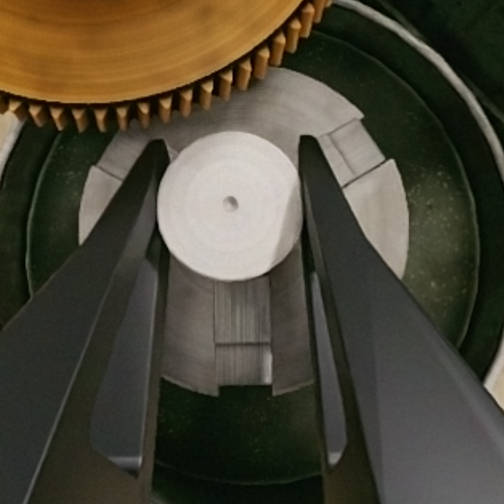

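execute_actions([
  {"rows":[[-0.274,0.812,0.56,-0.14,0.006,-0.004,-0.42,0.5,0.6,1.2,-1.1,0,0,1],[-0.274,0.812,0.56,-0.14,0.006,-0.004,-0.44,0.5,0.6,1.2,-1.1,0,0,1],[-0.274,0.812,0.56,-0.14,0.006,-0.004,-0.45,0.5,0.6,1.2,-1.1,0,0,1],[-0.274,0.812,0.56,-0.14,0.006,-0.004,-0.45,0.5,0.6,1.2,-1.1,0,0,1],[-0.274,0.82,0.54,-0.16,0.006,-0.004,-0.45,0.5,0.6,1.2,-1.1,0,0,1],[-0.274,0.83,0.525,-0.18,0.006,-0.004,-0.45,0.5,0.6,1.2,-1.1,0,0,1],[-0.274,0.835,0.515,-0.195,0.006,-0.004,-0.45,0.5,0.6,1.2,-1.1,0,0,1],[-0.274,0.839,0.51,-0.205,0.006,-0.004,-0.45,0.5,0.6,1.2,-1.1,0,0,1]],"steps":15},
], pictures=false)

execute_actions([
  {"rows":[[-0.28,0.839,0.51,-0.205,0.02,-0.004,-0.45,0.5,0.6,1.2,-1.1,0,0,1],[-0.286,0.839,0.51,-0.205,0.03,-0.004,-0.45,0.5,0.6,1.2,-1.1,0,0,1]],"steps":10},
], pictures=false)

execute_actions([
  {"rows":[[-0.27,0.839,0.51,-0.205,0.0,-0.004,-0.45,0.5,0.6,1.2,-1.1,0,0,1],[-0.262,0.839,0.51,-0.205,-0.02,-0.004,-0.45,0.5,0.6,1.2,-1.1,0,0,1]],"steps":10},
], pictures=false)

Scene clock: 707.80 s of 4200.00 s.
left_arm: end_effector_position=(+0.2826, +0.1676, +0.1992) grip_measured=-0.407 end_effector_quat_wxyz=(+0.533, +0.121, +0.833, -0.081) | right_arm: end_effector_position=(+0.1865, -0.2140, +0.3426) grip_measured=+1.000 end_effector_quat_wxyz=(+0.505, -0.229, +0.822, +0.133)
Joint positions: left_arm=[-0.274  0.82   0.546 -0.158  0.006 -0.004  0.028] | right_arm=[ 0.51   0.59   1.204 -1.086  0.008 -0.01   0.094]
Joint velocities: left_arm=[ 0.007  0.002 -0.012 -0.037 -0.037  0.051  0.   ] | right_arm=[ 0.002  0.022 -0.012 -0.022  0.022 -0.051  0.   ]
Steps of this call (steps 1 to 15: the robot went on to your last target; steps 16 to 90: nothing new was sent; then 8.93 s passed at rest; steps 91 to 105: all 15 steps of this action). Readings (joint positions):
91: left_arm=[-0.274 0.819 0.548 -0.158 0.006 -0.004] | right_arm=[0.510 0.590 1.204 -1.086 0.008 -0.010]
92: left_arm=[-0.274 0.819 0.548 -0.158 0.006 -0.004] | right_arm=[0.510 0.590 1.204 -1.086 0.008 -0.010]
94: left_arm=[-0.274 0.819 0.548 -0.158 0.006 -0.004] | right_arm=[0.510 0.590 1.204 -1.086 0.008 -0.010]
98: left_arm=[-0.274 0.820 0.546 -0.158 0.006 -0.004] | right_arm=[0.510 0.590 1.204 -1.086 0.008 -0.010]
105: the state above

Scene clock: 708.13 s of 4200.00 s.
left_arm: end_effector_position=(+0.2825, +0.1673, +0.1992) grip_measured=-0.407 end_effector_quat_wxyz=(+0.533, +0.121, +0.833, -0.081) | right_arm: end_effector_position=(+0.1865, -0.2140, +0.3426) grip_measured=+1.000 end_effector_quat_wxyz=(+0.505, -0.229, +0.822, +0.133)
Joint positions: left_arm=[-0.274  0.82   0.546 -0.158  0.007 -0.004  0.028] | right_arm=[ 0.51   0.59   1.204 -1.086  0.008 -0.01   0.094]
Joint velocities: left_arm=[ 0.002  0.007 -0.002 -0.022  0.007 -0.037 -0.   ] | right_arm=[-0.012  0.017 -0.002 -0.037 -0.081  0.095  0.   ]
Steps of this call (steps 1 to 10: all 10 steps of this action). Readings (joint positions):
1: left_arm=[-0.274 0.820 0.546 -0.158 0.007 -0.004] | right_arm=[0.510 0.590 1.204 -1.086 0.008 -0.010]
2: left_arm=[-0.274 0.820 0.546 -0.158 0.007 -0.004] | right_arm=[0.510 0.590 1.204 -1.086 0.008 -0.010]
4: left_arm=[-0.274 0.820 0.546 -0.158 0.007 -0.004] | right_arm=[0.510 0.590 1.204 -1.086 0.008 -0.010]
8: left_arm=[-0.274 0.820 0.546 -0.158 0.007 -0.004] | right_arm=[0.510 0.590 1.204 -1.086 0.008 -0.010]
10: the state above

Scene clock: 708.47 s of 4200.00 s.
left_arm: end_effector_position=(+0.2827, +0.1677, +0.1992) grip_measured=-0.407 end_effector_quat_wxyz=(+0.533, +0.121, +0.833, -0.081) | right_arm: end_effector_position=(+0.1865, -0.2140, +0.3426) grip_measured=+1.000 end_effector_quat_wxyz=(+0.505, -0.229, +0.822, +0.133)
Joint positions: left_arm=[-0.274  0.82   0.546 -0.158  0.005 -0.004  0.028] | right_arm=[ 0.51   0.59   1.204 -1.086  0.008 -0.01   0.094]
Joint velocities: left_arm=[-0.017 -0.032 -0.007 -0.007 -0.037 -0.007  0.001] | right_arm=[ 0.007 -0.002 -0.002 -0.022  0.022  0.022  0.   ]
Steps of this call (steps 1 to 10: all 10 steps of this action). Readings (joint positions):
1: left_arm=[-0.274 0.820 0.546 -0.158 0.006 -0.004] | right_arm=[0.510 0.590 1.204 -1.086 0.008 -0.010]
2: left_arm=[-0.274 0.820 0.546 -0.158 0.005 -0.004] | right_arm=[0.510 0.590 1.204 -1.086 0.008 -0.010]
4: left_arm=[-0.274 0.820 0.546 -0.158 0.005 -0.004] | right_arm=[0.510 0.590 1.204 -1.086 0.008 -0.010]
8: left_arm=[-0.274 0.820 0.546 -0.158 0.005 -0.004] | right_arm=[0.510 0.590 1.204 -1.086 0.008 -0.010]
10: the state above

execute_actions([
  {"rows":[[-0.274,0.842,0.54,-0.19,0.006,-0.004,-0.45,0.5,0.6,1.2,-1.1,0,0,1],[-0.274,0.846,0.56,-0.19,0.006,-0.004,-0.45,0.5,0.6,1.2,-1.1,0,0,1],[-0.274,0.85,0.57,-0.19,0.006,-0.004,-0.45,0.5,0.6,1.2,-1.1,0,0,1],[-0.274,0.855,0.575,-0.19,0.006,-0.004,-0.45,0.5,0.6,1.2,-1.1,0,0,1]],"steps":12},
], pictures=false)

Scene clock: 713.30 s of 4200.00 s.
left_arm: end_effector_position=(+0.2834, +0.1673, +0.1995) grip_measured=-0.407 end_effector_quat_wxyz=(+0.531, +0.121, +0.835, -0.081) | right_arm: end_effector_position=(+0.1865, -0.2140, +0.3426) grip_measured=+1.000 end_effector_quat_wxyz=(+0.505, -0.229, +0.822, +0.133)
Joint positions: left_arm=[-0.274  0.827  0.555 -0.165  0.006 -0.004  0.028] | right_arm=[ 0.51   0.59   1.204 -1.086  0.008 -0.01   0.094]
Joint velocities: left_arm=[-0.007  0.002 -0.002 -0.051 -0.007  0.022 -0.001] | right_arm=[ 0.002  0.007  0.002 -0.037  0.11   0.051  0.   ]
Steps of this call (steps 1 to 15: the robot went on to your last target; steps 16 to 90: nothing new was sent; then 1.43 s passed at rest; steps 91 to 102: all 12 steps of this action). Readings (joint positions):
91: left_arm=[-0.274 0.820 0.546 -0.158 0.006 -0.004] | right_arm=[0.510 0.590 1.204 -1.086 0.008 -0.010]
92: left_arm=[-0.274 0.820 0.546 -0.158 0.006 -0.004] | right_arm=[0.510 0.590 1.204 -1.086 0.008 -0.010]
94: left_arm=[-0.274 0.821 0.547 -0.157 0.006 -0.004] | right_arm=[0.510 0.590 1.204 -1.086 0.008 -0.010]
98: left_arm=[-0.274 0.827 0.554 -0.164 0.006 -0.004] | right_arm=[0.510 0.590 1.204 -1.086 0.008 -0.010]
102: the state above

Continue rotating that way.

execute_actions([
  {"rows":[[-0.274,0.855,0.585,-0.2,0.006,-0.004,-0.45,0.5,0.6,1.2,-1.1,0,0,1],[-0.274,0.857,0.592,-0.21,0.006,-0.004,-0.45,0.5,0.6,1.2,-1.1,0,0,1],[-0.274,0.86,0.598,-0.22,0.006,-0.004,-0.45,0.5,0.6,1.2,-1.1,0,0,1]],"steps":12},
], pictures=false)

execute_actions([
  {"rows":[[-0.274,0.85,0.56,-0.22,0.006,-0.004,-0.45,0.5,0.6,1.2,-1.1,0,0,1],[-0.274,0.85,0.545,-0.22,0.006,-0.004,-0.45,0.5,0.6,1.2,-1.1,0,0,1],[-0.274,0.85,0.535,-0.22,0.006,-0.004,-0.45,0.5,0.6,1.2,-1.1,0,0,1]],"steps":12},
], pictures=false)

Scene clock: 721.60 s of 4200.00 s.
left_arm: end_effector_position=(+0.2834, +0.1673, +0.1993) grip_measured=-0.407 end_effector_quat_wxyz=(+0.523, +0.122, +0.840, -0.079) | right_arm: end_effector_position=(+0.1865, -0.2140, +0.3426) grip_measured=+1.000 end_effector_quat_wxyz=(+0.505, -0.229, +0.822, +0.133)
Joint positions: left_arm=[-0.274  0.837  0.573 -0.192  0.006 -0.004  0.028] | right_arm=[ 0.51   0.59   1.204 -1.086  0.008 -0.01   0.094]
Joint velocities: left_arm=[-0.012 -0.002 -0.007 -0.051  0.007 -0.037  0.001] | right_arm=[-0.002  0.012 -0.022  0.007  0.007 -0.066  0.   ]
Steps of this call (steps 1 to 15: the robot went on to your last target; steps 16 to 90: nothing new was sent; then 4.90 s passed at rest; steps 91 to 102: all 12 steps of this action). Readings (joint positions):
91: left_arm=[-0.274 0.827 0.555 -0.166 0.006 -0.004] | right_arm=[0.510 0.590 1.204 -1.086 0.008 -0.010]
92: left_arm=[-0.274 0.828 0.557 -0.169 0.006 -0.004] | right_arm=[0.510 0.590 1.204 -1.086 0.008 -0.010]
94: left_arm=[-0.274 0.833 0.567 -0.183 0.006 -0.004] | right_arm=[0.510 0.590 1.204 -1.086 0.008 -0.010]
98: left_arm=[-0.274 0.836 0.573 -0.192 0.006 -0.004] | right_arm=[0.510 0.590 1.204 -1.086 0.008 -0.010]
102: the state above

Scene clock: 722.00 s of 4200.00 s.
left_arm: end_effector_position=(+0.2834, +0.1673, +0.1993) grip_measured=-0.407 end_effector_quat_wxyz=(+0.523, +0.122, +0.840, -0.079) | right_arm: end_effector_position=(+0.1865, -0.2140, +0.3426) grip_measured=+1.000 end_effector_quat_wxyz=(+0.505, -0.229, +0.822, +0.133)
Joint positions: left_arm=[-0.274  0.837  0.573 -0.192  0.006 -0.004  0.028] | right_arm=[ 0.51   0.59   1.204 -1.086  0.008 -0.01   0.094]
Joint velocities: left_arm=[-0.007  0.012  0.012  0.007 -0.007 -0.007  0.001] | right_arm=[ 0.007  0.002 -0.022 -0.051  0.007  0.066  0.   ]
Steps of this call (steps 1 to 12: all 12 steps of this action). Readings (joint positions):
1: left_arm=[-0.274 0.837 0.573 -0.192 0.006 -0.004] | right_arm=[0.510 0.590 1.204 -1.086 0.008 -0.010]
2: left_arm=[-0.274 0.837 0.573 -0.192 0.006 -0.004] | right_arm=[0.510 0.590 1.204 -1.086 0.008 -0.010]
4: left_arm=[-0.274 0.837 0.573 -0.192 0.006 -0.004] | right_arm=[0.510 0.590 1.204 -1.086 0.008 -0.010]
8: left_arm=[-0.274 0.837 0.573 -0.192 0.006 -0.004] | right_arm=[0.510 0.590 1.204 -1.086 0.008 -0.010]
12: the state above

execute_actions([
  {"rows":[[-0.274,0.83,0.575,-0.2,0.006,0.03,-0.45,0.5,0.6,1.2,-1.1,0,0,1],[-0.274,0.83,0.575,-0.2,0.006,0.06,-0.45,0.5,0.6,1.2,-1.1,0,0,1]],"steps":10},
], pictures=false)

execute_actions([
  {"rows":[[-0.274,0.83,0.575,-0.2,0.006,-0.03,-0.45,0.5,0.6,1.2,-1.1,0,0,1],[-0.274,0.83,0.575,-0.2,0.006,-0.07,-0.45,0.5,0.6,1.2,-1.1,0,0,1]],"steps":10},
], pictures=false)

Scene clock: 729.40 s of 4200.00 s.
left_arm: end_effector_position=(+0.2833, +0.1669, +0.1994) grip_measured=-0.407 end_effector_quat_wxyz=(+0.524, +0.133, +0.838, -0.074) | right_arm: end_effector_position=(+0.1865, -0.2140, +0.3426) grip_measured=+1.000 end_effector_quat_wxyz=(+0.505, -0.229, +0.822, +0.133)
Joint positions: left_arm=[-0.274  0.837  0.573 -0.192  0.009  0.02   0.028] | right_arm=[ 0.51   0.59   1.204 -1.086  0.008 -0.01   0.094]
Joint velocities: left_arm=[-0.012 -0.012 -0.002  0.037 -0.022 -0.081 -0.001] | right_arm=[ 0.012 -0.007 -0.002 -0.007 -0.007 -0.007  0.   ]
Steps of this call (steps 1 to 15: the robot went on to your last target; steps 16 to 90: nothing new was sent; then 4.07 s passed at rest; steps 91 to 100: all 10 steps of this action). Readings (joint positions):
91: left_arm=[-0.274 0.837 0.573 -0.192 0.006 0.000] | right_arm=[0.510 0.590 1.204 -1.086 0.008 -0.010]
92: left_arm=[-0.274 0.837 0.573 -0.192 0.007 0.007] | right_arm=[0.510 0.590 1.204 -1.086 0.008 -0.010]
94: left_arm=[-0.274 0.837 0.573 -0.192 0.008 0.016] | right_arm=[0.510 0.590 1.204 -1.086 0.008 -0.010]
98: left_arm=[-0.274 0.837 0.573 -0.192 0.009 0.020] | right_arm=[0.510 0.590 1.204 -1.086 0.008 -0.010]
100: the state above

Scene clock: 729.73 s of 4200.00 s.
left_arm: end_effector_position=(+0.2834, +0.1674, +0.1994) grip_measured=-0.407 end_effector_quat_wxyz=(+0.523, +0.116, +0.841, -0.083) | right_arm: end_effector_position=(+0.1865, -0.2140, +0.3426) grip_measured=+1.000 end_effector_quat_wxyz=(+0.505, -0.229, +0.822, +0.133)
Joint positions: left_arm=[-0.274  0.837  0.573 -0.192  0.006 -0.018  0.028] | right_arm=[ 0.51   0.59   1.204 -1.086  0.008 -0.01   0.094]
Joint velocities: left_arm=[-0.007 -0.022  0.007 -0.051 -0.037  0.007 -0.   ] | right_arm=[ 0.002 -0.012 -0.002  0.007 -0.037 -0.007  0.   ]
Steps of this call (steps 1 to 10: all 10 steps of this action). Readings (joint positions):
1: left_arm=[-0.274 0.837 0.573 -0.192 0.009 0.011] | right_arm=[0.510 0.590 1.204 -1.086 0.008 -0.010]
2: left_arm=[-0.274 0.837 0.573 -0.192 0.008 -0.001] | right_arm=[0.510 0.590 1.204 -1.086 0.008 -0.010]
4: left_arm=[-0.274 0.837 0.573 -0.192 0.006 -0.014] | right_arm=[0.510 0.590 1.204 -1.086 0.008 -0.010]
8: left_arm=[-0.274 0.837 0.573 -0.192 0.006 -0.018] | right_arm=[0.510 0.590 1.204 -1.086 0.008 -0.010]
10: the state above

execute_actions([
  {"rows":[[-0.274,0.83,0.575,-0.2,0.014,0.03,-0.45,0.5,0.6,1.2,-1.1,0,0,1],[-0.274,0.83,0.575,-0.2,0.014,0.03,-0.45,0.5,0.6,1.2,-1.1,0,0,1],[-0.274,0.83,0.575,-0.2,0.014,0.03,-0.45,0.5,0.6,1.2,-1.1,0,0,1],[-0.274,0.83,0.575,-0.2,0.014,0.03,-0.45,0.5,0.6,1.2,-1.1,0,0,1],[-0.274,0.83,0.575,-0.2,0.014,0.03,-0.45,0.5,0.6,1.2,-1.1,0,0,1],[-0.274,0.835,0.55,-0.21,0.014,0.03,-0.45,0.5,0.6,1.2,-1.1,0,0,1],[-0.274,0.835,0.54,-0.215,0.014,0.03,-0.45,0.5,0.6,1.2,-1.1,0,0,1],[-0.274,0.835,0.53,-0.215,0.014,0.03,-0.45,0.5,0.6,1.2,-1.1,0,0,1]],"steps":15},
], pictures=false)

Scene clock: 747.13 s of 4200.00 s.
left_arm: end_effector_position=(+0.2834, +0.1671, +0.1987) grip_measured=-0.407 end_effector_quat_wxyz=(+0.524, +0.126, +0.839, -0.078) | right_arm: end_effector_position=(+0.1865, -0.2140, +0.3426) grip_measured=+1.000 end_effector_quat_wxyz=(+0.505, -0.229, +0.822, +0.133)
Joint positions: left_arm=[-0.274  0.837  0.57  -0.188  0.007  0.006  0.028] | right_arm=[ 0.51   0.59   1.204 -1.086  0.008 -0.01   0.094]
Joint velocities: left_arm=[ 0.022  0.002 -0.007 -0.051  0.022  0.022  0.001] | right_arm=[ 0.017  0.017  0.007 -0.066 -0.037  0.007  0.   ]
Steps of this call (steps 1 to 15: the robot went on to your last target; steps 16 to 90: nothing new was sent; then 13.90 s passed at rest; steps 91 to 105: all 15 steps of this action). Readings (joint positions):
91: left_arm=[-0.274 0.837 0.573 -0.192 0.006 -0.008] | right_arm=[0.510 0.590 1.204 -1.086 0.008 -0.010]
92: left_arm=[-0.274 0.837 0.573 -0.192 0.006 -0.002] | right_arm=[0.510 0.590 1.204 -1.086 0.008 -0.010]
94: left_arm=[-0.274 0.837 0.573 -0.191 0.006 0.002] | right_arm=[0.510 0.590 1.204 -1.086 0.008 -0.010]
98: left_arm=[-0.274 0.837 0.571 -0.190 0.007 0.005] | right_arm=[0.510 0.590 1.204 -1.086 0.008 -0.010]
105: the state above

execute_actions([
  {"rows":[[-0.274,0.81,0.55,-0.22,0.01,0.02,-0.45,0.5,0.6,1.2,-1.1,0,0,1],[-0.274,0.8,0.55,-0.23,0.01,0.02,-0.45,0.5,0.6,1.2,-1.1,0,0,1],[-0.274,0.8,0.55,-0.24,0.01,0.02,-0.45,0.5,0.6,1.2,-1.1,0,0,1]],"steps":12},
], pictures=false)

Scene clock: 754.27 s of 4200.00 s.
left_arm: end_effector_position=(+0.2826, +0.1672, +0.1999) grip_measured=-0.407 end_effector_quat_wxyz=(+0.525, +0.127, +0.838, -0.077) | right_arm: end_effector_position=(+0.1865, -0.2140, +0.3426) grip_measured=+1.000 end_effector_quat_wxyz=(+0.505, -0.229, +0.822, +0.133)
Joint positions: left_arm=[-0.274  0.831  0.57  -0.191  0.008  0.008  0.028] | right_arm=[ 0.51   0.59   1.204 -1.086  0.008 -0.01   0.094]
Joint velocities: left_arm=[ 0.002  0.002  0.002  0.007 -0.007  0.037  0.   ] | right_arm=[-0.002 -0.017 -0.007  0.007 -0.051 -0.081  0.   ]
Steps of this call (steps 1 to 15: the robot went on to your last target; steps 16 to 90: nothing new was sent; then 3.73 s passed at rest; steps 91 to 102: all 12 steps of this action). Readings (joint positions):
91: left_arm=[-0.274 0.834 0.570 -0.187 0.007 0.006] | right_arm=[0.510 0.590 1.204 -1.086 0.008 -0.010]
92: left_arm=[-0.274 0.834 0.570 -0.187 0.007 0.006] | right_arm=[0.510 0.590 1.204 -1.086 0.008 -0.010]
94: left_arm=[-0.274 0.831 0.570 -0.191 0.008 0.008] | right_arm=[0.510 0.590 1.204 -1.086 0.008 -0.010]
98: left_arm=[-0.274 0.831 0.570 -0.191 0.008 0.008] | right_arm=[0.510 0.590 1.204 -1.086 0.008 -0.010]
102: the state above

execute_actions([
  {"rows":[[-0.274,0.83,0.55,-0.22,0.01,0.015,-0.5,0.5,0.6,1.2,-1.1,0,0,1],[-0.274,0.845,0.54,-0.23,0.01,0.015,-0.5,0.5,0.6,1.2,-1.1,0,0,1],[-0.274,0.855,0.53,-0.24,0.01,0.015,-0.5,0.5,0.6,1.2,-1.1,0,0,1],[-0.274,0.86,0.52,-0.25,0.01,0.015,-0.5,0.5,0.6,1.2,-1.1,0,0,1],[-0.274,0.862,0.515,-0.26,0.01,0.015,-0.5,0.5,0.6,1.2,-1.1,0,0,1]],"steps":15},
], pictures=false)

Scene clock: 762.33 s of 4200.00 s.
left_arm: end_effector_position=(+0.2830, +0.1671, +0.1970) grip_measured=-0.407 end_effector_quat_wxyz=(+0.523, +0.127, +0.839, -0.077) | right_arm: end_effector_position=(+0.1865, -0.2140, +0.3426) grip_measured=+1.000 end_effector_quat_wxyz=(+0.505, -0.229, +0.822, +0.133)
Joint positions: left_arm=[-0.274  0.836  0.564 -0.184  0.008  0.008  0.028] | right_arm=[ 0.51   0.59   1.204 -1.086  0.008 -0.01   0.094]
Joint velocities: left_arm=[-0.002 -0.012  0.012  0.007  0.007  0.022 -0.001] | right_arm=[-0.002 -0.017  0.007  0.007 -0.066 -0.022  0.   ]
Steps of this call (steps 1 to 15: the robot went on to your last target; steps 16 to 90: nothing new was sent; then 4.57 s passed at rest; steps 91 to 105: all 15 steps of this action). Readings (joint positions):
91: left_arm=[-0.274 0.831 0.570 -0.191 0.008 0.008] | right_arm=[0.510 0.590 1.204 -1.086 0.008 -0.010]
92: left_arm=[-0.274 0.831 0.570 -0.191 0.008 0.008] | right_arm=[0.510 0.590 1.204 -1.086 0.008 -0.010]
94: left_arm=[-0.274 0.835 0.566 -0.187 0.008 0.008] | right_arm=[0.510 0.590 1.204 -1.086 0.008 -0.010]
98: left_arm=[-0.274 0.836 0.564 -0.184 0.008 0.008] | right_arm=[0.510 0.590 1.204 -1.086 0.008 -0.010]
105: the state above

Some movement. Keep ramping with q3 down, q4 cmd tracking up.

execute_actions([
  {"rows":[[-0.274,0.864,0.51,-0.25,0.01,0.015,-0.5,0.5,0.6,1.2,-1.1,0,0,1],[-0.274,0.866,0.505,-0.245,0.01,0.03,-0.5,0.5,0.6,1.2,-1.1,0,0,1],[-0.274,0.868,0.5,-0.24,0.01,0.03,-0.5,0.5,0.6,1.2,-1.1,0,0,1],[-0.274,0.868,0.497,-0.237,0.01,-0.01,-0.5,0.5,0.6,1.2,-1.1,0,0,1],[-0.274,0.868,0.494,-0.234,0.01,-0.01,-0.5,0.5,0.6,1.2,-1.1,0,0,1],[-0.274,0.868,0.49,-0.23,0.01,0.03,-0.5,0.5,0.6,1.2,-1.1,0,0,1],[-0.274,0.868,0.49,-0.23,0.01,0.03,-0.5,0.5,0.6,1.2,-1.1,0,0,1],[-0.274,0.868,0.49,-0.23,0.01,0.012,-0.5,0.5,0.6,1.2,-1.1,0,0,1]],"steps":15},
], pictures=false)

Scene clock: 769.47 s of 4200.00 s.
left_arm: end_effector_position=(+0.2833, +0.1670, +0.1962) grip_measured=-0.407 end_effector_quat_wxyz=(+0.525, +0.128, +0.838, -0.077) | right_arm: end_effector_position=(+0.1865, -0.2140, +0.3426) grip_measured=+1.000 end_effector_quat_wxyz=(+0.505, -0.229, +0.822, +0.133)
Joint positions: left_arm=[-0.274  0.836  0.558 -0.174  0.008  0.01   0.028] | right_arm=[ 0.51   0.59   1.204 -1.086  0.008 -0.01   0.094]
Joint velocities: left_arm=[-0.007  0.027 -0.002  0.037  0.007  0.007 -0.001] | right_arm=[-0.012 -0.007  0.002  0.081 -0.081 -0.037  0.   ]
Steps of this call (steps 1 to 15: the robot went on to your last target; steps 16 to 90: nothing new was sent; then 3.63 s passed at rest; steps 91 to 105: all 15 steps of this action). Readings (joint positions):
91: left_arm=[-0.274 0.836 0.564 -0.183 0.008 0.008] | right_arm=[0.510 0.590 1.204 -1.086 0.008 -0.010]
92: left_arm=[-0.274 0.836 0.564 -0.183 0.008 0.009] | right_arm=[0.510 0.590 1.204 -1.086 0.008 -0.010]
94: left_arm=[-0.274 0.836 0.560 -0.178 0.008 0.007] | right_arm=[0.510 0.590 1.204 -1.086 0.008 -0.010]
98: left_arm=[-0.274 0.836 0.558 -0.174 0.008 0.010] | right_arm=[0.510 0.590 1.204 -1.086 0.008 -0.010]
105: the state above


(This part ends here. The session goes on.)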